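## Task

Get the yellow sponge out of the closet and set it down on the desk, then close the closet completely. The two remaining items must stay on the closet shelves. The robot must not tip over or finish leaning. Nothing counts if it only stays in place because the robot is holding it at the end.

## Robot and tools

Robot: a Hello Robot Stretch 4 with a single arm. It has an omni-wheel base, a lift that slides up a mast, an arm that telescopes straight forward, a wrist with yaw, pitch and roll joints, and a two-finger gripper. It stands about 1.6 m tall, and the base rim lies within 0.23 m of the base origin. A loose object may occasionally get a small nudge from outside.

Frames: the base frame sits on the floor under the centre of the base, with x forward, y left and z up. hand_pose (a point between the open fingertips) is reported in this frame, and the printed value may be slightly wrong. With every wrist joint at 0 the hand axes line up with the base axes. The odometry frame is the base frame as it was when the scene began; base_odometry heading runs from -3.142 to 3.142, left positive, and is built from wheel turns only, so slipping appears as motion.

execute_actions: argument "actions" is a list holding one action or nothing (nothing just reports state and images). Optional "cameras": a list drawn from head_camera, head_left_camera, head_right_camera, wrist_camera, all; omitted, null or ["all"] gives every camera, [] gives none. An action holds "base", "joints" or both, plus optional "pace" and "contact_limits"; or it holds only {"end_of_arm": "enable_torque"}, which re-powers any wrist or gripper motor that shut itself off.
- "base" takes exactly one key, an offset from where the base last reported itself: translate_m (metres, -2 to 2, forward positive, no turning), strafe_m (metres, -2 to 2, left positive, no turning), rotate_rad (radians, -3.2 to 3.2, counter-clockwise from above positive, turning in place).
- "joints" is one dictionary keyed by joint name, each value an absolute target: lift_m 0 to 1.2 m; arm_m 0 to 0.55 m extension; wrist_yaw_rad -1.134 to 4.276 (0 points ahead, positive swings left, 3.14 is stowed backward, over 3.4 the arm may block it); wrist_pitch_rad -1.117 to 4.259 (0 level, 1.57 pointing down); wrist_roll_rad -1.117 to 4.259 (0 keeps fingers level, positive turns clockwise when seen from behind); gripper_m -0.038 to 0.141 m fingertip gap, with negatives pressing the fingers together. Done tolerances: lift and arm ±0.004, yaw and roll ±0.02, pitch ±0.05, gripper ±0.004. A joint target outside its range gets clipped and reported; any other bad value or unknown key rejects the whole call.
- "pace": slow, default, fast or max. Base speeds are 0.1/0.3/0.4/0.6 m/s and 1/2/3/4 rad/s; with the lift above 0.2 they shrink, down to 0.3 m/s and 1 rad/s at full height.
- "contact_limits": only {"arm_m": value}, 0 (gentlest) to 0.75 (firmest), 0.5 if omitted.
All motions in one action begin together and may finish at different times; no action runs past 15 s. A joint or base left out may still be driving to an earlier target without any status saying so. If a result reports a stop, the remaining execute_actions, wait and finished_scene calls in that reply are skipped.

wait: "seconds" from 0 to 10; commands nothing and returns the same report as an empty action.
zoom_image: "camera" plus "region" [x0, y0, x1, y1] in pixels from the top-left corner, up to 504 by 504, of that camera's latest full image.
finished_scene: "scene" is the current scene number; it ends the scene for good and reports success. The goal must already hold steadily.

Result lines: base_status and joint_status give how each motion ended: done (for the base, wheels turned the commanded amount even if slipping), off_target (resting away from the target, maybe still pushing), contact_stop_at_<key> (blocked; that part goes slack, a slack lift may sag under load and slack wheels may drift), limit_stop_at_<name>, time_out, torque_fault (wrist or gripper motor went limp; send enable_torque). limit_stop_at_tilt means a lean over 6 degrees; lift, arm and wheels go slack until the lean eases. limit_stop_at_own_body means a joint nearly hit the robot; move it back away. on_its_own lists uncommanded things; "held at" is a held target, not the position. joint_positions are measured values. lidar_m: 12 distances in metres, sector 1 straight ahead, then counter-clockwise 30 degrees each (4th left, 7th behind, 10th right); "-" is nothing seen or closer than 0.25 m; it covers about 0.15 m up to robot height and can miss glass, thin legs and things behind. wrist_depth_mm: 7x7 grid of depths, 100 to 2000 mm, top-left first, the robot's own body included. turned_by_wheels versus turned_by_imu differing by over about 0.1 rad hints at a collision or slip. base_tilt in degrees, forward and right positive, offset up to about 1.5. motor_effort is percent of maximum, positive toward higher joint values, bracket shows the action's peak; wheel_0..2 positive means turning right. Readings carry fixed offsets and noise.

Cameras: head_camera (420x560) looks forward and down from the mast top; turn the base to aim it. head_left_camera and head_right_camera (420x672 fisheyes) look more steeply down and show the base and arm. wrist_camera (616x392) looks along the fingers, tips near the image bottom. Calibration is listed per camera and may be slightly off.

Gripping: command a gap smaller than the object; a tighter value squeezes harder and pulls it in. Only a clear gripper effort change shows a firm hold. Stuck fingertips on a surface: raise the lift. To unfold at scene start, send lift_m 0.4 with wrist_yaw_rad 0 together.

Avoid: driving or turning with over 1 kg held and arm_m beyond 0.2 (worse at fast paces); long hard pushes or pulls, especially with a high gripper or a high contact limit; dropping, slamming or striking things; torque faults; tilting the gripper up while rolled. Shorter robot motion time is better.

Each tool is called after "Call:" in YAML: its name, and indented under it one key for each argument.

## Session

Call:
execute_actions:
  actions: []

Scene clock: 0.00 s.
base_odometry: x=+0.000 y=+0.000 heading=+0.000 (m, m, rad; odometry frame)
turned_by_wheels: +0.000 (rad since the last result)
turned_by_imu: +0.000 (rad since the last result)
base_tilt: forward=-0.5 right=+0.3 (deg)
lidar_m: 1.35 1.37 1.60 1.93 1.94 2.24 2.39 2.40 2.47 1.30 1.30 1.52
base_status: not commanded
joint_positions: lift_m=+0.186 arm_m=+0.001 wrist_yaw_rad=+3.074 wrist_pitch_rad=-0.010 wrist_roll_rad=-0.010 gripper_m=+0.057
joint_status: not commanded
motor_effort: lift_m=+19 arm_m=-1 wrist_yaw_rad=-2 wrist_pitch_rad=-6 wrist_roll_rad=+0 gripper_m=-3 wheel_0=-1 wheel_1=-1 wheel_2=+0 (%)
hand_pose: x=-0.1098 y=+0.1066 z=+0.3676 quat_wxyz=(+0.034, +0.005, -0.005, +0.999) (m; base frame)
wrist_depth_mm: - 136 - - - - - / - 136 - - - - - / 108 136 276 - - - - / 121 136 - - - - - / - - - - - - - / 1464 1464 204 1499 196 1464 1397 / 960 891 976 150 960 946 976
pictures: head_camera, head_left_camera, head_right_camera, wrist_camera
Images, in order (width x height): head_camera 420x560, head_left_camera 420x672, head_right_camera 420x672, wrist_camera 616x392.

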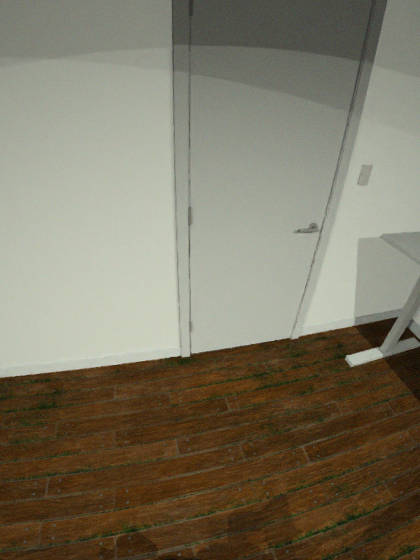

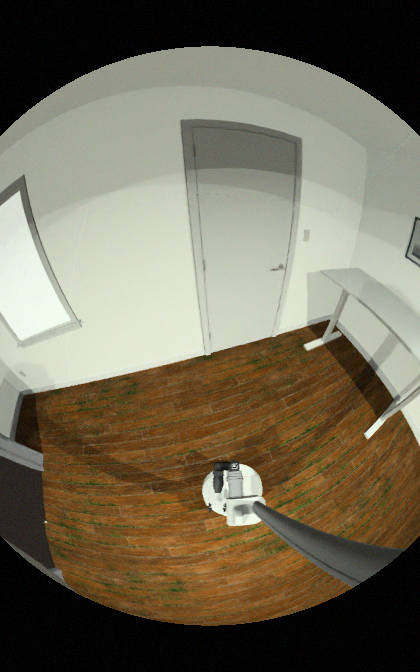

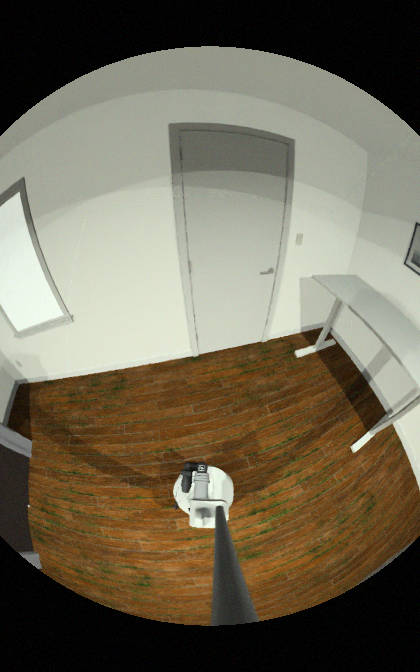

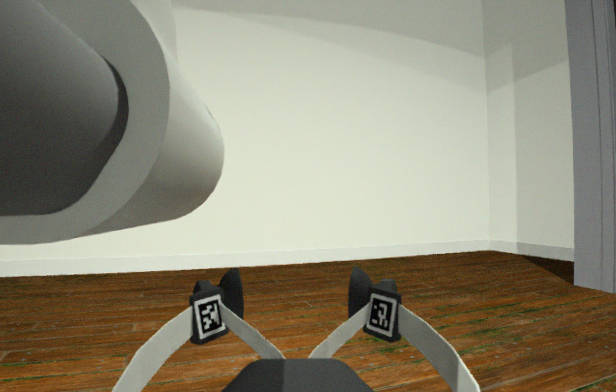

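Call:
zoom_image:
  camera: "head_camera"
  region: [260, 190, 360, 270]

Call:
execute_actions:
  actions:
    - {"base":{"rotate_rad":0.227},"joints":{"lift_m":0.75,"wrist_yaw_rad":0}}

Region (260, 190, 360, 270) of head_camera's 420x560 image, scaled by 5.040, with more detail than that image has; it fills the top 403 rows of this view, and the rest is white.

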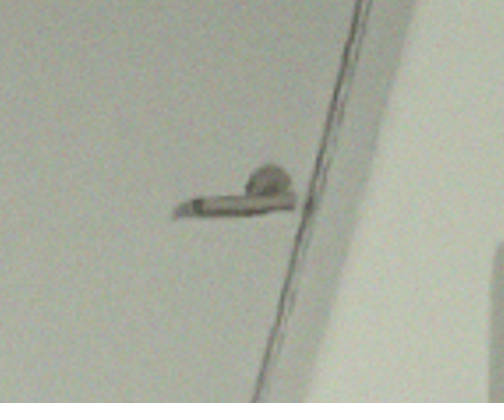

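Scene clock: 20.50 s.
base_odometry: x=+0.000 y=+0.000 heading=+0.226 (m, m, rad; odometry frame)
turned_by_wheels: +0.226 (rad since the last result)
turned_by_imu: +0.228 (rad since the last result)
base_tilt: forward=-0.6 right=+0.3 (deg)
lidar_m: 1.36 1.40 1.86 1.93 2.03 2.51 2.39 2.46 2.23 1.31 1.35 1.42
base_status: done
joint_positions: lift_m=+0.750 arm_m=+0.001 wrist_yaw_rad=+0.000 wrist_pitch_rad=-0.010 wrist_roll_rad=-0.010 gripper_m=+0.057
joint_status: all done
motor_effort: lift_m=+24(27) arm_m=-1(0) wrist_yaw_rad=-3(7) wrist_pitch_rad=-6(6) wrist_roll_rad=+0(0) gripper_m=-5(1) wheel_0=-2(8) wheel_1=-3(8) wheel_2=-1(8) (%)
hand_pose: x=+0.4607 y=-0.0873 z=+0.9308 quat_wxyz=(+1.000, -0.005, -0.005, +0.000) (m; base frame)
wrist_depth_mm: 1078 1118 1138 1118 1118 1160 1160 / 1098 1098 1098 1118 1138 1160 1160 / 1078 1098 1098 1118 1138 1138 1160 / 1078 1098 1098 1118 1118 1138 1138 / 1098 1098 1118 1118 1138 1160 1160 / 1078 1098 204 1118 196 1118 1160 / 1060 1078 1118 150 1138 1138 1160
pictures: head_camera, head_left_camera, head_right_camera, wrist_camera
camera_calibration (this result's frames):
wrist_camera: T_world_to_cam=[[-0.0321535, -0.999461, -0.006648, -0.0672914], [0.0262358, 0.00580516, -0.999639, 0.975309], [0.999139, -0.0323163, 0.026035, -0.262871], [0, 0, 0, 1]] pos_world=[0.234893, -0.0814119, 0.981353]
Images, in order (width x height): head_camera 420x560, head_left_camera 420x672, head_right_camera 420x672, wrist_camera 616x392.

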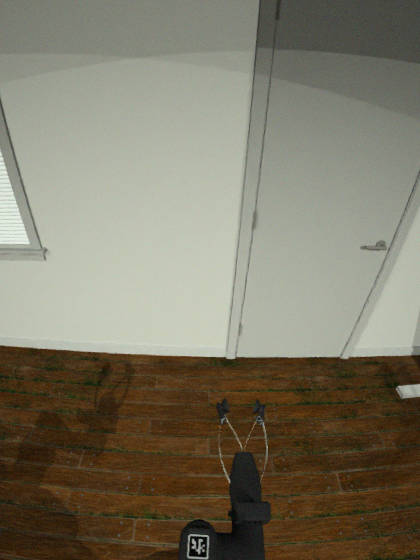

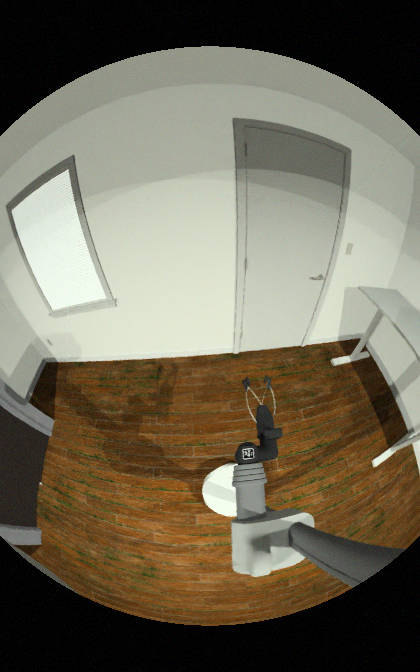

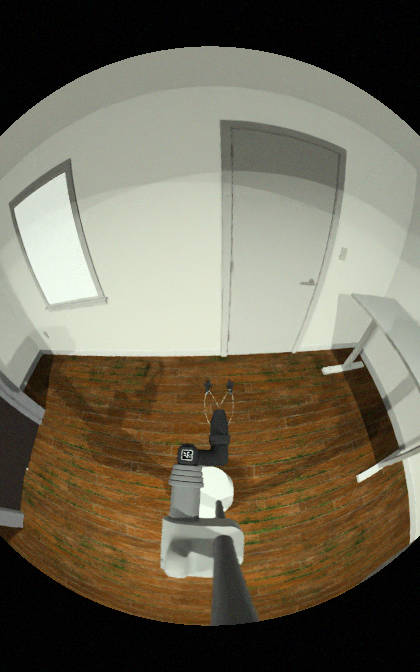

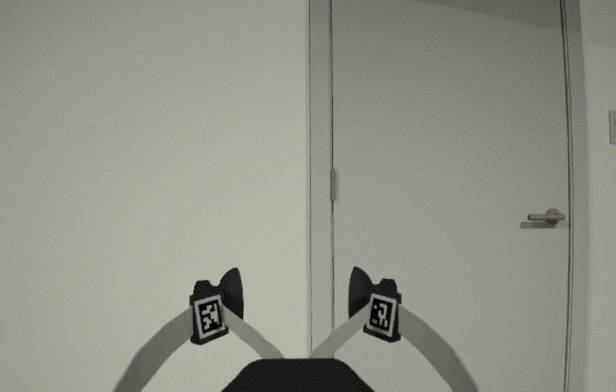

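Call:
execute_actions:
  actions:
    - {"base":{"strafe_m":-0.74},"joints":{"lift_m":0.77,"wrist_roll_rad":1.57,"gripper_m":0.08},"pace":"fast"}
  cameras: []

Call:
execute_actions:
  actions:
    - {"base":{"translate_m":0.4},"joints":{"arm_m":0.2},"pace":"fast"}

Scene clock: 37.70 s.
base_odometry: x=+0.166 y=-0.721 heading=+0.226 (m, m, rad; odometry frame)
turned_by_wheels: +0.000 (rad since the last result)
turned_by_imu: +0.000 (rad since the last result)
base_tilt: forward=-0.6 right=+0.3 (deg)
lidar_m: 1.36 1.42 1.91 2.67 2.80 2.48 2.36 2.01 0.61 0.54 0.57 0.75
base_status: done
joint_positions: lift_m=+0.770 arm_m=+0.001 wrist_yaw_rad=+0.000 wrist_pitch_rad=-0.010 wrist_roll_rad=+1.570 gripper_m=+0.080
joint_status: all done
motor_effort: lift_m=+23(26) arm_m=-1(1) wrist_yaw_rad=-1(2) wrist_pitch_rad=-6(6) wrist_roll_rad=+1(5) gripper_m=-2(2) wheel_0=+1(12) wheel_1=-1(11) wheel_2=+0(1) (%)
hand_pose: x=+0.4607 y=-0.0874 z=+0.9509 quat_wxyz=(+0.707, +0.707, -0.004, +0.004) (m; base frame)
wrist_depth_mm: 1138 1160 1182 1182 1182 1205 1182 / 1138 1160 1160 1182 1182 1182 1229 / 1138 1138 1160 1182 1182 1205 1182 / 1118 1138 1160 1138 1138 1160 1160 / 1098 1118 1138 1118 1160 1160 1160 / 1098 1098 208 1118 196 1138 1160 / 1078 1098 1098 146 1138 1138 1138
pictures: none
No camera images: the call's "cameras" was empty. Leave "cameras" out to get every camera's image.

Scene clock: 40.10 s.
base_odometry: x=+0.556 y=-0.631 heading=+0.227 (m, m, rad; odometry frame)
turned_by_wheels: +0.001 (rad since the last result)
turned_by_imu: -0.002 (rad since the last result)
base_tilt: forward=-0.6 right=+0.3 (deg)
lidar_m: 0.93 1.00 1.36 2.67 2.79 2.92 2.78 0.84 0.57 0.54 0.55 0.73
base_status: done
joint_positions: lift_m=+0.770 arm_m=+0.199 wrist_yaw_rad=+0.000 wrist_pitch_rad=-0.010 wrist_roll_rad=+1.570 gripper_m=+0.080
joint_status: all done
motor_effort: lift_m=+23(23) arm_m=+4(5) wrist_yaw_rad=-2(1) wrist_pitch_rad=-6(7) wrist_roll_rad=+1(1) gripper_m=-2(5) wheel_0=+1(9) wheel_1=+3(10) wheel_2=+2(13) (%)
hand_pose: x=+0.6586 y=-0.0874 z=+0.9509 quat_wxyz=(+0.707, +0.707, -0.004, +0.004) (m; base frame)
wrist_depth_mm: 569 574 580 585 585 591 597 / 564 569 580 580 591 597 603 / 530 539 544 544 559 559 559 / 539 539 554 554 559 569 569 / 535 539 544 549 559 564 564 / 530 535 208 549 195 559 564 / 530 535 539 146 549 554 559
pictures: head_camera, head_left_camera, head_right_camera, wrist_camera
camera_calibration (this result's frames):
wrist_camera: T_world_to_cam=[[-0.0222691, 0.0158693, -0.999626, 0.965587], [0.0156347, 0.999757, 0.0155231, 0.118702], [0.99963, -0.0152832, -0.0225118, -0.413819], [0, 0, 0, 1]] pos_world=[0.433312, -0.14032, 0.954068]
Images, in order (width x height): head_camera 420x560, head_left_camera 420x672, head_right_camera 420x672, wrist_camera 616x392.

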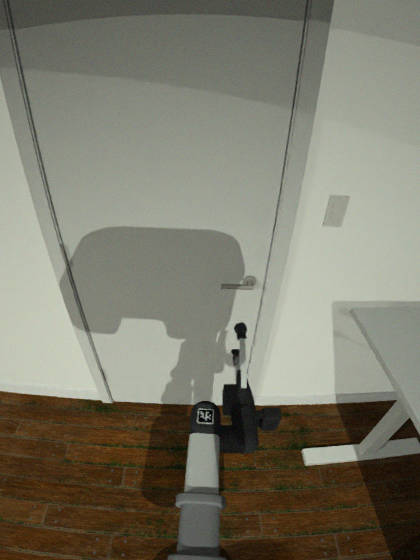

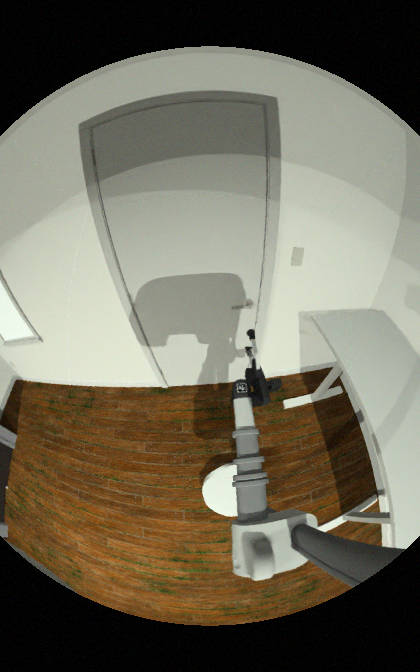

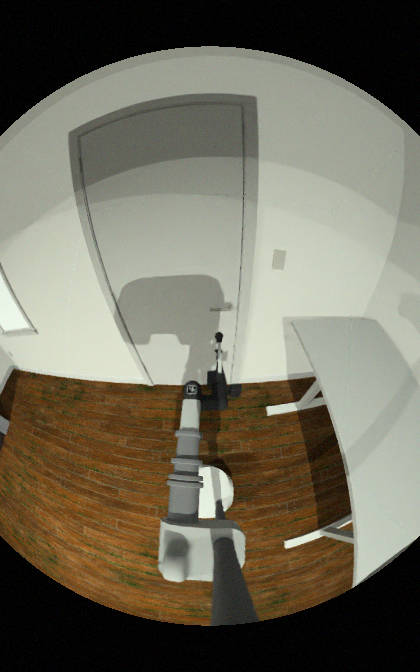

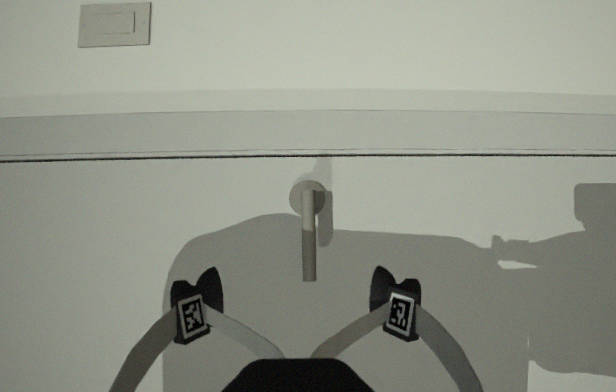

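Call:
execute_actions:
  actions:
    - {"joints":{"arm_m":0.38,"lift_m":0.755}}
  cameras: ["head_camera","wrist_camera"]

Scene clock: 52.83 s.
base_odometry: x=+0.556 y=-0.631 heading=+0.227 (m, m, rad; odometry frame)
turned_by_wheels: +0.000 (rad since the last result)
turned_by_imu: +0.000 (rad since the last result)
base_tilt: forward=-0.6 right=+0.3 (deg)
lidar_m: 0.94 1.01 1.37 2.67 2.77 2.90 2.77 0.85 0.57 0.53 0.55 0.75
base_status: not commanded
joint_positions: lift_m=+0.755 arm_m=+0.379 wrist_yaw_rad=+0.000 wrist_pitch_rad=-0.010 wrist_roll_rad=+1.570 gripper_m=+0.080
joint_status: all done
motor_effort: lift_m=+15(23) arm_m=+5(5) wrist_yaw_rad=+0(0) wrist_pitch_rad=-6(6) wrist_roll_rad=+1(1) gripper_m=-2(0) wheel_0=+1(1) wheel_1=+3(3) wheel_2=+2(2) (%)
hand_pose: x=+0.8385 y=-0.0874 z=+0.9366 quat_wxyz=(+0.707, +0.707, -0.004, +0.004) (m; base frame)
wrist_depth_mm: 392 394 402 402 407 410 418 / 359 364 366 368 373 377 382 / 366 368 375 377 379 384 389 / 366 368 373 375 379 384 387 / 366 368 370 373 379 382 382 / 362 362 208 370 195 379 382 / 359 362 366 146 370 377 377
pictures: head_camera, wrist_camera
camera_calibration (this result's frames):
wrist_camera: T_world_to_cam=[[-0.0222837, 0.0158734, -0.999626, 0.955262], [0.0156973, 0.999756, 0.0155256, 0.116075], [0.999628, -0.0153455, -0.0225275, -0.593962], [0, 0, 0, 1]] pos_world=[0.613206, -0.140324, 0.939722]
Images, in order (width x height): head_camera 420x560, wrist_camera 616x392.

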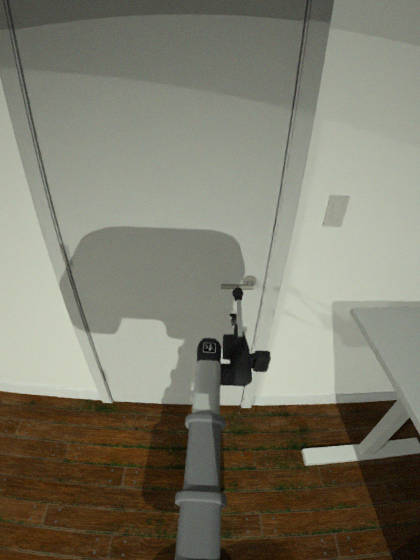

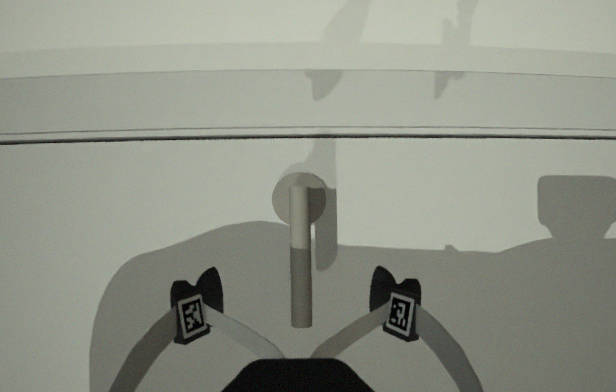

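Call:
execute_actions:
  actions:
    - {"base":{"strafe_m":0.015},"joints":{"arm_m":0.475,"lift_m":0.75},"contact_limits":{"arm_m":0.2}}
  cameras: ["head_camera","wrist_camera"]

Scene clock: 64.57 s.
base_odometry: x=+0.552 y=-0.617 heading=+0.227 (m, m, rad; odometry frame)
turned_by_wheels: +0.000 (rad since the last result)
turned_by_imu: +0.000 (rad since the last result)
base_tilt: forward=-0.5 right=+0.3 (deg)
lidar_m: 0.98 1.01 1.39 2.66 2.76 2.91 2.77 0.87 0.58 0.54 0.57 0.75
base_status: done
joint_positions: lift_m=+0.750 arm_m=+0.474 wrist_yaw_rad=+0.000 wrist_pitch_rad=-0.010 wrist_roll_rad=+1.570 gripper_m=+0.080
joint_status: all done
motor_effort: lift_m=+15(15) arm_m=+5(6) wrist_yaw_rad=-1(1) wrist_pitch_rad=-6(6) wrist_roll_rad=+1(1) gripper_m=+0(2) wheel_0=-1(9) wheel_1=+4(10) wheel_2=+0(2) (%)
contact_limits: arm_m 0.2
hand_pose: x=+0.9335 y=-0.0874 z=+0.9316 quat_wxyz=(+0.707, +0.707, -0.004, +0.004) (m; base frame)
wrist_depth_mm: 268 268 272 274 277 279 282 / 267 270 274 278 282 279 283 / 276 278 281 283 286 289 291 / 274 276 279 273 283 286 290 / 273 274 278 278 283 286 287 / 271 272 208 277 195 283 286 / 268 271 274 146 281 282 283
pictures: head_camera, wrist_camera
camera_calibration (this result's frames):
wrist_camera: T_world_to_cam=[[-0.0223031, 0.0158738, -0.999625, 0.952381], [0.0157213, 0.999756, 0.0155251, 0.114646], [0.999628, -0.0153692, -0.0225472, -0.689022], [0, 0, 0, 1]] pos_world=[0.708204, -0.140326, 0.934709]
Images, in order (width x height): head_camera 420x560, wrist_camera 616x392.

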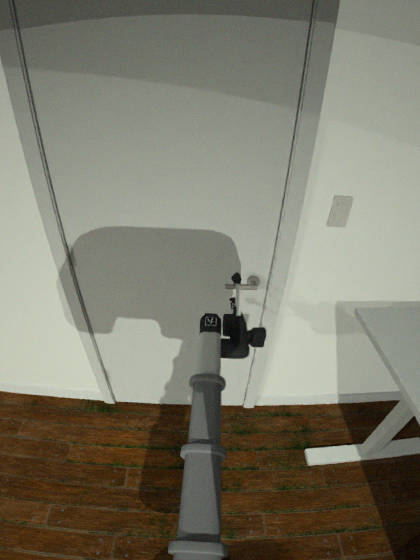

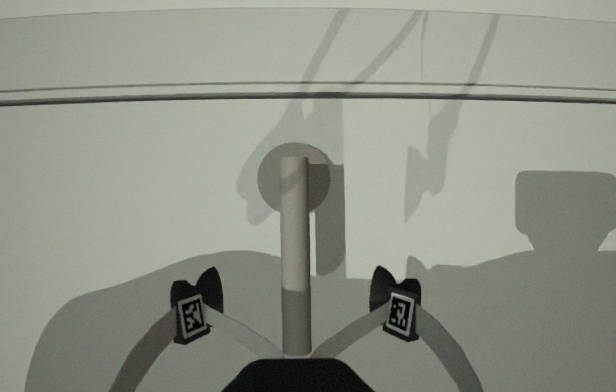

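Call:
execute_actions:
  actions:
    - {"joints":{"gripper_m":-0.02,"arm_m":0.485}}
  cameras: ["head_camera","wrist_camera"]

Scene clock: 69.43 s.
base_odometry: x=+0.552 y=-0.617 heading=+0.227 (m, m, rad; odometry frame)
turned_by_wheels: +0.000 (rad since the last result)
turned_by_imu: +0.000 (rad since the last result)
base_tilt: forward=-0.6 right=+0.4 (deg)
lidar_m: 0.98 1.01 1.37 2.66 2.76 2.92 2.76 0.87 0.59 0.55 0.57 0.77
base_status: not commanded
joint_positions: lift_m=+0.750 arm_m=+0.485 wrist_yaw_rad=+0.002 wrist_pitch_rad=-0.010 wrist_roll_rad=+1.570 gripper_m=-0.019
joint_status: all done
motor_effort: lift_m=+15(15) arm_m=+3(5) wrist_yaw_rad=-6(7) wrist_pitch_rad=-6(6) wrist_roll_rad=+1(1) gripper_m=-19(20) wheel_0=-1(1) wheel_1=+4(4) wheel_2=+0(0) (%)
hand_pose: x=+0.9441 y=-0.0868 z=+0.9316 quat_wxyz=(+0.707, +0.707, -0.003, +0.004) (m; base frame)
wrist_depth_mm: 256 258 262 263 266 268 271 / 258 263 265 267 271 272 276 / 264 267 268 272 274 277 279 / 263 265 267 262 272 276 278 / 260 264 266 268 271 273 276 / 260 263 185 204 270 271 274 / 259 204 263 217 267 271 272
pictures: head_camera, wrist_camera
camera_calibration (this result's frames):
wrist_camera: T_world_to_cam=[[-0.0223338, 0.0158305, -0.999625, 0.952634], [0.0137948, 0.999784, 0.0155248, 0.115745], [0.999655, -0.0134429, -0.0225473, -0.699487], [0, 0, 0, 1]] pos_world=[0.718925, -0.140204, 0.934709]
Images, in order (width x height): head_camera 420x560, wrist_camera 616x392.

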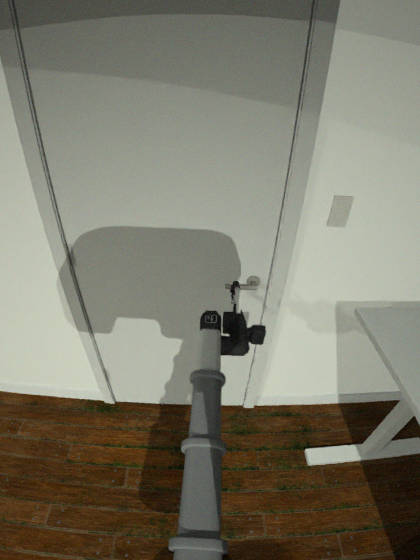

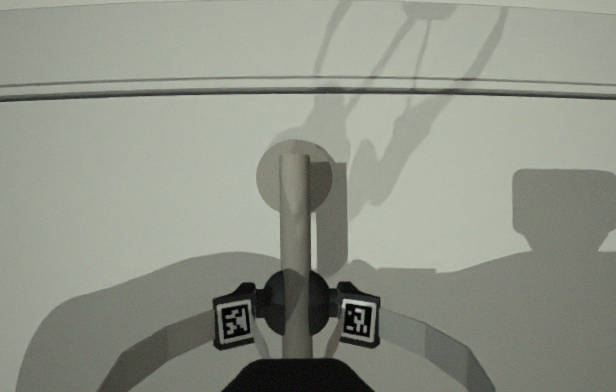

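Call:
execute_actions:
  actions:
    - {"base":{"strafe_m":-0.009},"joints":{"lift_m":0.716,"wrist_roll_rad":1.07},"pace":"slow"}
  cameras: ["head_camera","wrist_camera"]

Scene clock: 74.73 s.
base_odometry: x=+0.554 y=-0.625 heading=+0.227 (m, m, rad; odometry frame)
turned_by_wheels: +0.000 (rad since the last result)
turned_by_imu: +0.000 (rad since the last result)
base_tilt: forward=-0.6 right=+0.3 (deg)
lidar_m: 0.97 1.01 1.38 2.67 2.78 2.92 2.77 0.87 0.59 0.54 0.56 0.75
base_status: done
joint_positions: lift_m=+0.717 arm_m=+0.485 wrist_yaw_rad=-0.002 wrist_pitch_rad=-0.032 wrist_roll_rad=+1.072 gripper_m=-0.020
joint_status: all done
on_its_own: wrist_pitch_rad is at rest, and its effort (+55) is outside its rest range (-23 to +23)
motor_effort: lift_m=+8(16) arm_m=+2(2) wrist_yaw_rad=+7(14) wrist_pitch_rad=+55(55) wrist_roll_rad=-4(9) gripper_m=-13(19) wheel_0=+5(7) wheel_1=-2(2) wheel_2=-1(2) (%)
hand_pose: x=+0.9436 y=-0.0881 z=+0.9042 quat_wxyz=(+0.860, +0.510, -0.014, +0.007) (m; base frame)
wrist_depth_mm: 274 277 271 267 285 301 304 / 272 274 276 271 266 267 300 / 271 271 273 274 273 266 267 / 268 270 271 264 274 276 265 / 266 267 270 268 272 272 274 / 265 265 196 205 271 272 273 / 262 166 264 179 216 270 270
pictures: head_camera, wrist_camera
camera_calibration (this result's frames):
wrist_camera: T_world_to_cam=[[-0.00582884, -0.463715, -0.885965, 0.764728], [0.0327525, 0.885416, -0.463644, 0.522776], [0.999446, -0.0317201, 0.0100269, -0.730472], [0, 0, 0, 1]] pos_world=[0.717403, -0.131429, 0.927228]
Images, in order (width x height): head_camera 420x560, wrist_camera 616x392.

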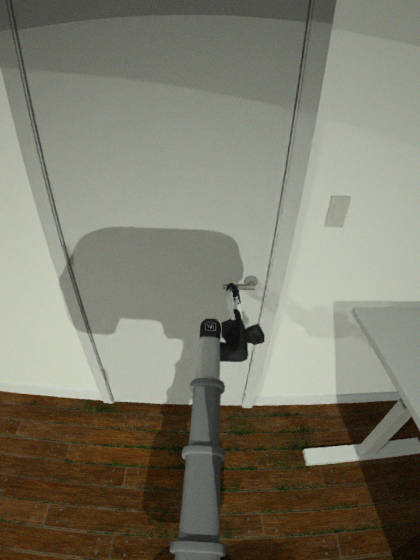

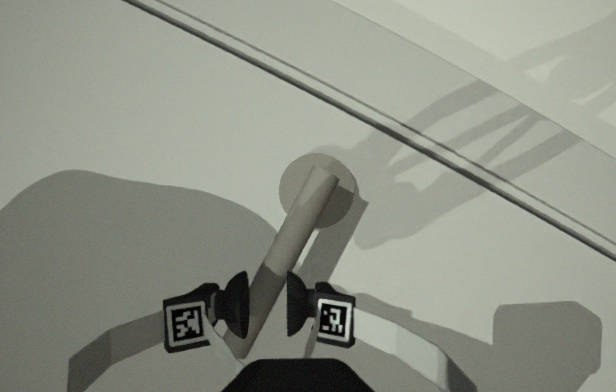

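Call:
execute_actions:
  actions:
    - {"base":{"strafe_m":0.009},"joints":{"lift_m":0.75,"wrist_roll_rad":1.57,"gripper_m":-0.035},"pace":"slow"}
  cameras: ["wrist_camera"]

Call:
execute_actions:
  actions:
    - {"joints":{"arm_m":0.44},"pace":"slow"}
  cameras: ["head_camera","wrist_camera"]

Scene clock: 81.77 s.
base_odometry: x=+0.552 y=-0.617 heading=+0.228 (m, m, rad; odometry frame)
turned_by_wheels: +0.000 (rad since the last result)
turned_by_imu: +0.000 (rad since the last result)
base_tilt: forward=-0.6 right=+0.4 (deg)
lidar_m: 0.98 1.01 1.37 2.63 2.77 2.91 2.77 0.86 0.58 0.55 0.58 0.77
base_status: done
joint_positions: lift_m=+0.750 arm_m=+0.485 wrist_yaw_rad=-0.004 wrist_pitch_rad=-0.010 wrist_roll_rad=+1.569 gripper_m=-0.035
joint_status: all done
motor_effort: lift_m=+25(25) arm_m=+2(3) wrist_yaw_rad=+10(10) wrist_pitch_rad=-8(55) wrist_roll_rad=+2(3) gripper_m=-17(19) wheel_0=-2(4) wheel_1=+4(8) wheel_2=-1(2) (%)
hand_pose: x=+0.9436 y=-0.0886 z=+0.9306 quat_wxyz=(+0.708, +0.707, -0.005, +0.002) (m; base frame)
wrist_depth_mm: 258 260 264 265 268 273 274 / 257 262 266 271 272 273 274 / 266 270 272 273 278 279 281 / 265 267 271 266 276 277 279 / 263 265 268 271 273 274 278 / 259 264 192 202 271 273 276 / 260 153 263 218 268 272 274
pictures: wrist_camera
camera_calibration (this result's frames):
wrist_camera: T_world_to_cam=[[-0.0229159, 0.0155911, -0.999616, 0.95221], [0.0198099, 0.999689, 0.0151381, 0.112173], [0.999541, -0.0194554, -0.0232177, -0.698809], [0, 0, 0, 1]] pos_world=[0.718087, -0.14058, 0.933922]
Images, in order (width x height): wrist_camera 616x392.

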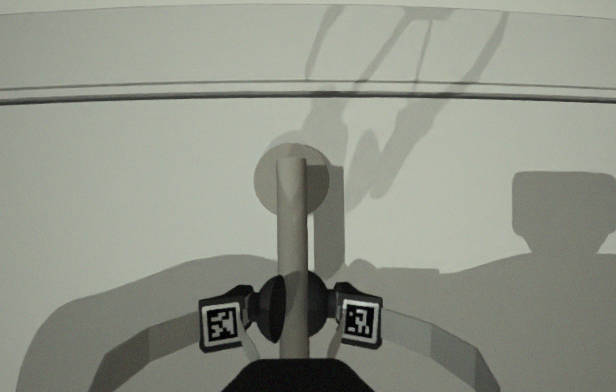

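Scene clock: 83.40 s.
base_odometry: x=+0.552 y=-0.617 heading=+0.228 (m, m, rad; odometry frame)
turned_by_wheels: +0.000 (rad since the last result)
turned_by_imu: +0.000 (rad since the last result)
base_tilt: forward=-0.5 right=+0.3 (deg)
lidar_m: 0.95 1.00 1.40 2.65 2.78 2.91 2.77 0.85 0.59 0.55 0.57 0.75
base_status: not commanded
joint_positions: lift_m=+0.750 arm_m=+0.441 wrist_yaw_rad=+0.000 wrist_pitch_rad=-0.010 wrist_roll_rad=+1.570 gripper_m=-0.035
joint_status: all done
motor_effort: lift_m=+24(25) arm_m=-5(7) wrist_yaw_rad=-1(13) wrist_pitch_rad=-7(22) wrist_roll_rad=+1(2) gripper_m=-16(16) wheel_0=-2(2) wheel_1=+4(5) wheel_2=+0(2) (%)
hand_pose: x=+0.9003 y=-0.0875 z=+0.9307 quat_wxyz=(+0.707, +0.707, -0.004, +0.003) (m; base frame)
wrist_depth_mm: 314 317 306 309 310 330 347 / 298 301 306 307 310 314 315 / 307 310 314 317 319 325 325 / 306 307 312 307 317 322 325 / 304 306 310 312 315 317 320 / 303 304 182 197 314 317 320 / 300 226 306 177 310 314 317
pictures: head_camera, wrist_camera
camera_calibration (this result's frames):
wrist_camera: T_world_to_cam=[[-0.0226124, 0.0157676, -0.99962, 0.951074], [0.0160021, 0.999753, 0.0154077, 0.115117], [0.999616, -0.0156476, -0.0228592, -0.655559], [0, 0, 0, 1]] pos_world=[0.674971, -0.140343, 0.933954]
Images, in order (width x height): head_camera 420x560, wrist_camera 616x392.

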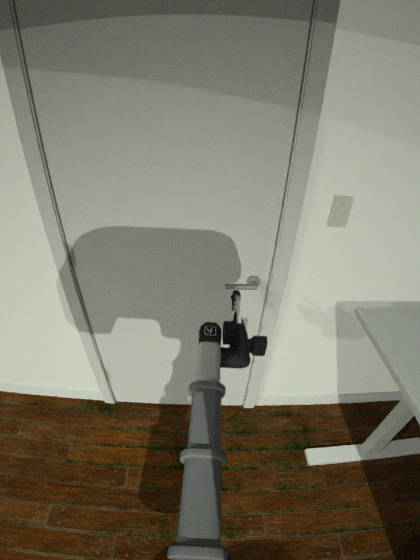

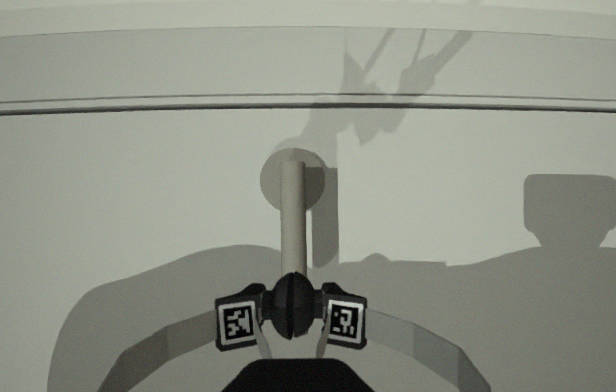

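Call:
execute_actions:
  actions:
    - {"joints":{"arm_m":0.0,"wrist_roll_rad":0,"gripper_m":0.08},"pace":"fast"}
  cameras: []

Call:
execute_actions:
  actions:
    - {"base":{"rotate_rad":2.0},"pace":"fast"}

Scene clock: 94.20 s.
base_odometry: x=+0.552 y=-0.617 heading=+0.228 (m, m, rad; odometry frame)
turned_by_wheels: +0.000 (rad since the last result)
turned_by_imu: +0.000 (rad since the last result)
base_tilt: forward=-0.6 right=+0.3 (deg)
lidar_m: 0.95 1.01 1.39 2.65 2.77 2.90 2.77 0.86 0.58 0.53 0.57 0.75
base_status: not commanded
joint_positions: lift_m=+0.750 arm_m=+0.002 wrist_yaw_rad=+0.000 wrist_pitch_rad=-0.010 wrist_roll_rad=+0.000 gripper_m=+0.080
joint_status: all done
joint sent to its limit — the command would take arm_m past its lower limit, so that joint was sent only as far as its limit.
motor_effort: lift_m=+24(24) arm_m=-5(7) wrist_yaw_rad=+0(2) wrist_pitch_rad=-7(7) wrist_roll_rad=+0(6) gripper_m=-3(15) wheel_0=-2(2) wheel_1=+4(3) wheel_2=+0(0) (%)
hand_pose: x=+0.4614 y=-0.0875 z=+0.9308 quat_wxyz=(+1.000, +0.000, -0.005, +0.000) (m; base frame)
wrist_depth_mm: 715 732 741 750 768 788 798 / 715 732 723 750 759 798 798 / 715 723 732 750 750 788 798 / 723 723 732 750 759 788 798 / 715 732 732 741 750 798 798 / 715 715 208 750 193 788 798 / 707 715 732 147 741 778 798
pictures: none
No camera images: the call's "cameras" was empty. Leave "cameras" out to get every camera's image.

Scene clock: 96.33 s.
base_odometry: x=+0.552 y=-0.617 heading=+2.227 (m, m, rad; odometry frame)
turned_by_wheels: +1.999 (rad since the last result)
turned_by_imu: +2.014 (rad since the last result)
base_tilt: forward=-0.6 right=+0.4 (deg)
lidar_m: 2.70 3.02 2.76 2.22 0.63 0.54 0.54 0.70 0.95 0.98 1.25 2.57
base_status: done
joint_positions: lift_m=+0.750 arm_m=+0.002 wrist_yaw_rad=+0.000 wrist_pitch_rad=-0.010 wrist_roll_rad=+0.000 gripper_m=+0.080
joint_status: not commanded
motor_effort: lift_m=+24(24) arm_m=-5(5) wrist_yaw_rad=-2(2) wrist_pitch_rad=-6(7) wrist_roll_rad=+0(0) gripper_m=-3(3) wheel_0=-4(10) wheel_1=-1(9) wheel_2=-2(11) (%)
hand_pose: x=+0.4614 y=-0.0874 z=+0.9308 quat_wxyz=(+1.000, +0.000, -0.005, +0.000) (m; base frame)
wrist_depth_mm: - - - - - - - / - - - - - - - / - - - - - - - / - - - - - - - / - - - - - - - / - - 209 - 193 - - / - - - 147 - - -
pictures: head_camera, head_left_camera, head_right_camera, wrist_camera
camera_calibration (this result's frames):
wrist_camera: T_world_to_cam=[[-0.0322685, -0.999328, -0.0174058, -0.0572525], [0.0261268, 0.0165655, -0.999521, 0.976182], [0.999138, -0.0327079, 0.0255747, -0.263254], [0, 0, 0, 1]] pos_world=[0.235675, -0.0819955, 0.981451]
Images, in order (width x height): head_camera 420x560, head_left_camera 420x672, head_right_camera 420x672, wrist_camera 616x392.

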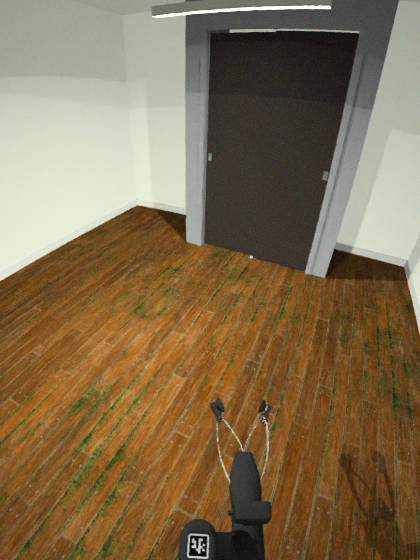

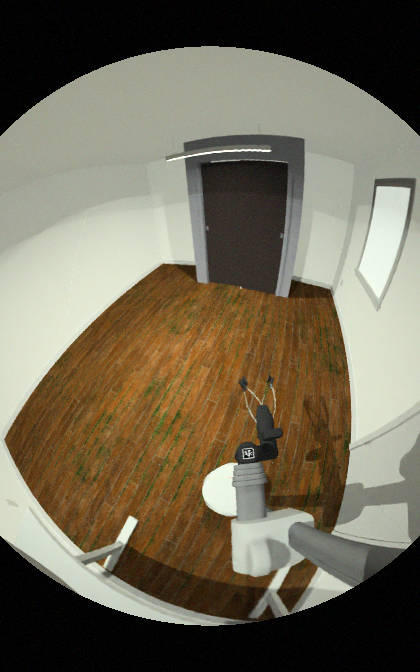

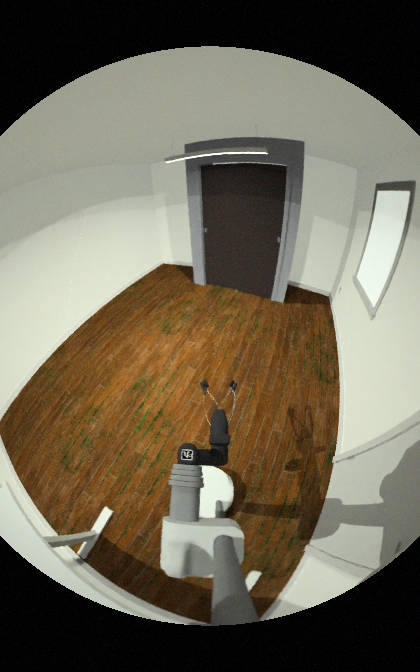

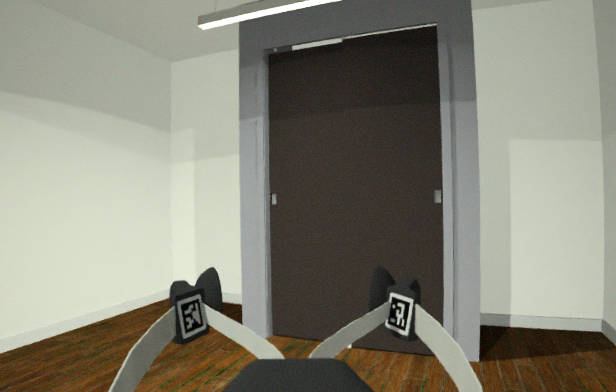

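Call:
execute_actions:
  actions:
    - {"base":{"rotate_rad":-0.27},"pace":"fast"}
  cameras: []

Call:
execute_actions:
  actions:
    - {"base":{"translate_m":1.75},"joints":{"gripper_m":0.0},"pace":"fast"}
  cameras: []

Call:
execute_actions:
  actions:
    - {"base":{"rotate_rad":-0.17},"pace":"fast"}

Scene clock: 109.50 s.
base_odometry: x=+0.552 y=-0.617 heading=+1.958 (m, m, rad; odometry frame)
turned_by_wheels: -0.269 (rad since the last result)
turned_by_imu: -0.271 (rad since the last result)
base_tilt: forward=-0.6 right=+0.3 (deg)
lidar_m: 2.67 2.94 2.81 2.76 0.74 0.56 0.55 0.60 0.91 0.95 1.07 1.64
base_status: done
joint_positions: lift_m=+0.750 arm_m=+0.002 wrist_yaw_rad=+0.000 wrist_pitch_rad=-0.010 wrist_roll_rad=+0.000 gripper_m=+0.080
joint_status: not commanded
motor_effort: lift_m=+24(24) arm_m=-5(5) wrist_yaw_rad=+0(1) wrist_pitch_rad=-6(6) wrist_roll_rad=+0(1) gripper_m=+0(2) wheel_0=+3(5) wheel_1=+3(10) wheel_2=+2(8) (%)
hand_pose: x=+0.4614 y=-0.0874 z=+0.9308 quat_wxyz=(+1.000, +0.000, -0.005, +0.000) (m; base frame)
wrist_depth_mm: - - - - - - 1576 / - - - - - - 1576 / - - - - - - 1576 / - - - - - - 1661 / - - - - - - 1618 / - - 209 - 193 - 1618 / - - - 146 - - 1576
pictures: none
No camera images: the call's "cameras" was empty. Leave "cameras" out to get every camera's image.

Scene clock: 115.27 s.
base_odometry: x=-0.108 y=+1.004 heading=+1.958 (m, m, rad; odometry frame)
turned_by_wheels: +0.000 (rad since the last result)
turned_by_imu: -0.009 (rad since the last result)
base_tilt: forward=-0.6 right=+0.3 (deg)
lidar_m: 0.92 1.02 1.52 2.54 2.75 3.12 2.69 1.56 1.22 1.14 1.26 0.92
base_status: done
joint_positions: lift_m=+0.750 arm_m=+0.002 wrist_yaw_rad=+0.000 wrist_pitch_rad=-0.010 wrist_roll_rad=+0.000 gripper_m=+0.000
joint_status: all done
motor_effort: lift_m=+23(24) arm_m=-5(5) wrist_yaw_rad=-2(1) wrist_pitch_rad=-7(6) wrist_roll_rad=+0(0) gripper_m=-6(4) wheel_0=+1(5) wheel_1=+3(9) wheel_2=+0(12) (%)
hand_pose: x=+0.4614 y=-0.0874 z=+0.9309 quat_wxyz=(+1.000, +0.000, -0.005, +0.000) (m; base frame)
wrist_depth_mm: 798 732 723 699 661 668 1336 / 809 732 715 707 661 661 1308 / 788 732 715 699 661 661 1308 / 798 723 715 707 668 661 1308 / 798 723 707 699 654 654 1336 / 798 732 707 198 647 654 1308 / 798 732 715 148 175 661 1308
pictures: none
No camera images: the call's "cameras" was empty. Leave "cameras" out to get every camera's image.

Scene clock: 116.10 s.
base_odometry: x=-0.108 y=+1.004 heading=+1.788 (m, m, rad; odometry frame)
turned_by_wheels: -0.170 (rad since the last result)
turned_by_imu: -0.171 (rad since the last result)
base_tilt: forward=-0.6 right=+0.3 (deg)
lidar_m: 0.91 0.96 1.33 2.55 2.61 3.26 3.12 1.81 1.27 1.17 1.20 0.99
base_status: done
joint_positions: lift_m=+0.750 arm_m=+0.002 wrist_yaw_rad=+0.000 wrist_pitch_rad=-0.010 wrist_roll_rad=+0.000 gripper_m=+0.000
joint_status: not commanded
motor_effort: lift_m=+23(23) arm_m=-5(5) wrist_yaw_rad=+0(1) wrist_pitch_rad=-7(7) wrist_roll_rad=+0(0) gripper_m=-2(2) wheel_0=+1(8) wheel_1=+3(11) wheel_2=+1(8) (%)
hand_pose: x=+0.4614 y=-0.0874 z=+0.9309 quat_wxyz=(+1.000, +0.000, -0.005, +0.000) (m; base frame)
wrist_depth_mm: 676 683 707 699 1430 1464 1430 / 676 691 699 707 707 1464 1397 / 676 691 699 699 699 1464 1464 / 676 683 691 699 707 1499 1464 / 676 683 699 699 707 1464 1430 / 676 683 691 198 707 1464 1430 / 676 683 691 147 175 1464 1430
pictures: head_camera, head_left_camera, head_right_camera, wrist_camera
camera_calibration (this result's frames):
wrist_camera: T_world_to_cam=[[-0.0325416, -0.999319, -0.0174057, -0.0572055], [0.0261315, 0.0165583, -0.999521, 0.976225], [0.999129, -0.0329809, 0.0255749, -0.263226], [0, 0, 0, 1]] pos_world=[0.235624, -0.0820126, 0.981494]
Images, in order (width x height): head_camera 420x560, head_left_camera 420x672, head_right_camera 420x672, wrist_camera 616x392.

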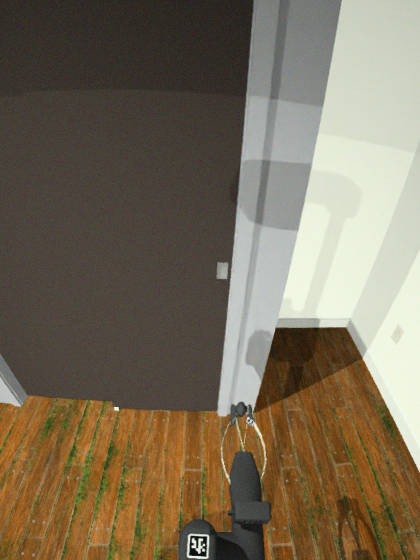

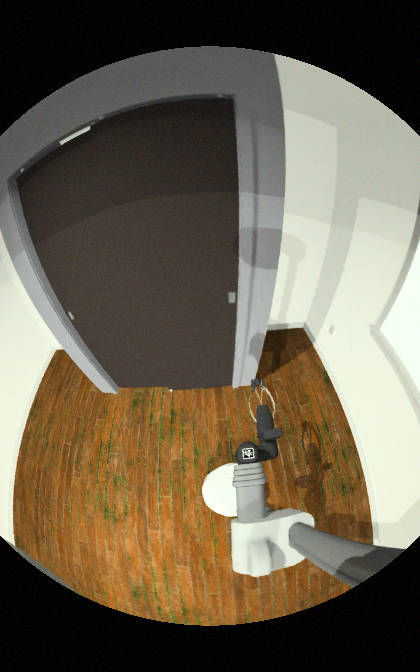

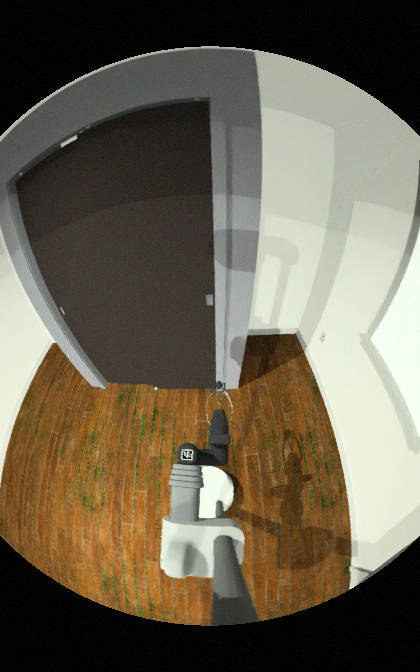

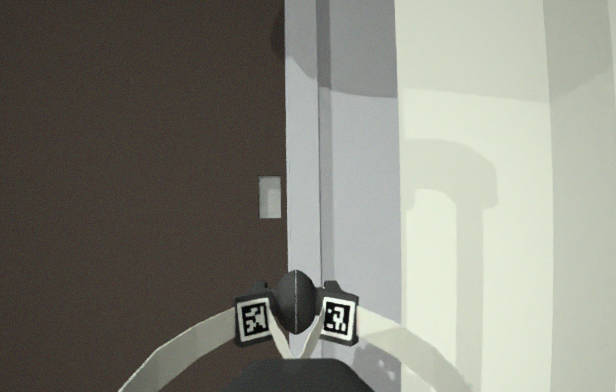

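Call:
zoom_image:
  camera: "wrist_camera"
  region: [230, 160, 330, 240]

Region (230, 160, 330, 240) of wrist_camera's 616x392 image, scaled by 5.040; it fills the top 403 rows of this view, and the rest is white.

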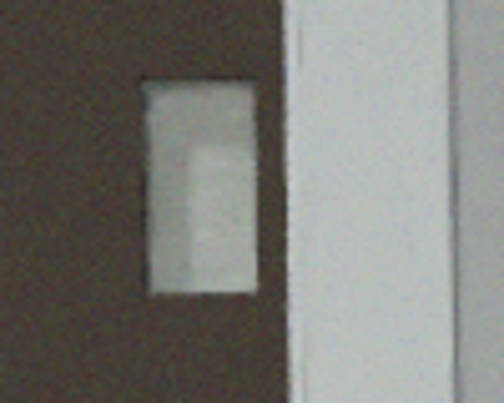

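Call:
execute_actions:
  actions:
    - {"base":{"rotate_rad":0.025},"joints":{"lift_m":0.815,"wrist_roll_rad":1.57,"arm_m":0.2}}
  cameras: []

Call:
execute_actions:
  actions:
    - {"base":{"strafe_m":0.03},"joints":{"arm_m":0.36}}
  cameras: ["head_camera","wrist_camera"]

Scene clock: 144.47 s.
base_odometry: x=-0.108 y=+1.004 heading=+1.813 (m, m, rad; odometry frame)
turned_by_wheels: +0.025 (rad since the last result)
turned_by_imu: +0.025 (rad since the last result)
base_tilt: forward=-0.6 right=+0.3 (deg)
lidar_m: 0.92 0.97 1.37 2.55 2.65 3.27 3.13 1.77 1.27 1.16 1.21 0.98
base_status: done
joint_positions: lift_m=+0.815 arm_m=+0.199 wrist_yaw_rad=+0.000 wrist_pitch_rad=-0.010 wrist_roll_rad=+1.570 gripper_m=+0.000
joint_status: all done
motor_effort: lift_m=+24(25) arm_m=+5(7) wrist_yaw_rad=+0(0) wrist_pitch_rad=-6(7) wrist_roll_rad=+1(7) gripper_m=-6(5) wheel_0=-2(6) wheel_1=-1(1) wheel_2=-1(5) (%)
hand_pose: x=+0.6585 y=-0.0874 z=+0.9959 quat_wxyz=(+0.707, +0.707, -0.004, +0.004) (m; base frame)
wrist_depth_mm: 1205 1205 1205 1229 1255 1255 1255 / 1205 492 500 508 508 517 1255 / 484 492 496 500 508 504 517 / 484 484 492 488 492 496 496 / 496 500 508 517 517 521 525 / 496 504 500 200 517 521 521 / 492 504 508 149 175 517 525
pictures: none
No camera images: the call's "cameras" was empty. Leave "cameras" out to get every camera's image.

Scene clock: 146.00 s.
base_odometry: x=-0.137 y=+0.997 heading=+1.813 (m, m, rad; odometry frame)
turned_by_wheels: +0.000 (rad since the last result)
turned_by_imu: +0.000 (rad since the last result)
base_tilt: forward=-0.5 right=+0.3 (deg)
lidar_m: 0.92 0.98 1.38 2.51 2.60 3.26 3.12 1.78 1.30 1.21 1.26 0.97
base_status: done
joint_positions: lift_m=+0.815 arm_m=+0.359 wrist_yaw_rad=+0.000 wrist_pitch_rad=-0.010 wrist_roll_rad=+1.570 gripper_m=+0.000
joint_status: all done
motor_effort: lift_m=+24(24) arm_m=+5(5) wrist_yaw_rad=-1(1) wrist_pitch_rad=-6(6) wrist_roll_rad=+1(1) gripper_m=-7(4) wheel_0=+0(7) wheel_1=+2(8) wheel_2=+0(0) (%)
hand_pose: x=+0.8185 y=-0.0874 z=+0.9959 quat_wxyz=(+0.707, +0.707, -0.004, +0.004) (m; base frame)
wrist_depth_mm: 334 338 342 343 347 351 355 / 334 336 340 342 345 349 355 / 330 334 338 342 343 349 351 / 317 320 322 325 327 332 334 / 343 347 351 364 357 359 362 / 343 345 345 199 357 359 362 / 340 343 347 149 175 357 362
pictures: head_camera, wrist_camera
camera_calibration (this result's frames):
wrist_camera: T_world_to_cam=[[-0.0222475, 0.0158411, -0.999627, 1.01405], [0.0157045, 0.999757, 0.0154936, 0.115496], [0.999629, -0.015354, -0.0224909, -0.572696], [0, 0, 0, 1]] pos_world=[0.59323, -0.140325, 0.999001]
Images, in order (width x height): head_camera 420x560, wrist_camera 616x392.

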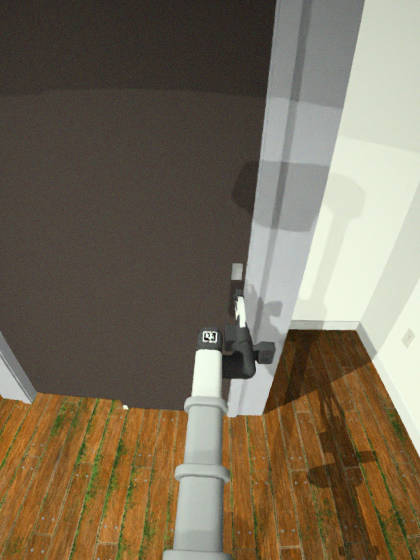

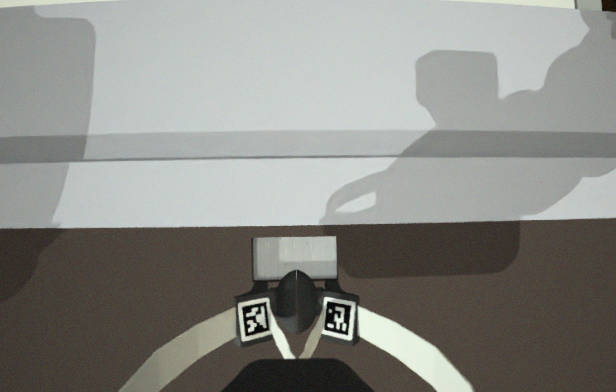

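Call:
execute_actions:
  actions:
    - {"joints":{"arm_m":0.51},"contact_limits":{"arm_m":0.1},"pace":"slow"}
  cameras: ["head_camera","wrist_camera"]

Scene clock: 157.93 s.
base_odometry: x=-0.137 y=+0.996 heading=+1.813 (m, m, rad; odometry frame)
turned_by_wheels: +0.000 (rad since the last result)
turned_by_imu: +0.000 (rad since the last result)
base_tilt: forward=-0.5 right=+0.4 (deg)
lidar_m: 0.93 0.98 1.37 2.51 2.60 3.23 3.13 1.79 1.28 1.18 1.23 0.97
base_status: not commanded
joint_positions: lift_m=+0.815 arm_m=+0.497 wrist_yaw_rad=-0.003 wrist_pitch_rad=-0.011 wrist_roll_rad=+1.570 gripper_m=+0.000
joint_status: arm_m contact_stop (moved +0.138 of +0.151)
on_its_own: arm_m is slack since a contact_stop (your +0.510 is given up)
motor_effort: lift_m=+24(24) arm_m=+0(12) wrist_yaw_rad=+7(13) wrist_pitch_rad=-5(6) wrist_roll_rad=+1(1) gripper_m=-1(7) wheel_0=+2(2) wheel_1=+2(3) wheel_2=-6(6) (%)
contact_limits: arm_m 0.1
hand_pose: x=+0.9561 y=-0.0883 z=+0.9959 quat_wxyz=(+0.707, +0.707, -0.005, +0.003) (m; base frame)
wrist_depth_mm: 202 203 205 206 208 211 212 / 200 202 204 205 207 210 211 / 186 187 189 190 193 195 196 / 185 186 188 190 191 193 195 / 213 215 217 220 222 225 227 / 213 215 189 200 221 224 226 / 212 213 215 157 219 222 224
pictures: head_camera, wrist_camera
camera_calibration (this result's frames):
wrist_camera: T_world_to_cam=[[-0.0220696, 0.015908, -0.99963, 1.017], [0.0187081, 0.999705, 0.0154961, 0.111322], [0.999581, -0.0183592, -0.0223607, -0.710615], [0, 0, 0, 1]] pos_world=[0.73068, -0.140514, 0.999009]
Images, in order (width x height): head_camera 420x560, wrist_camera 616x392.

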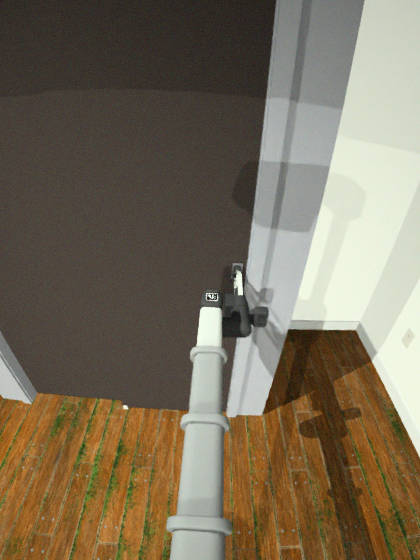

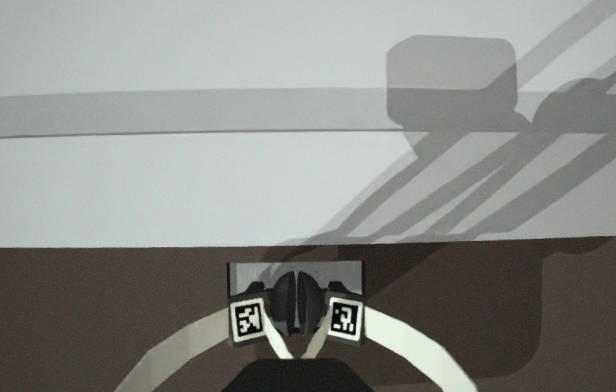

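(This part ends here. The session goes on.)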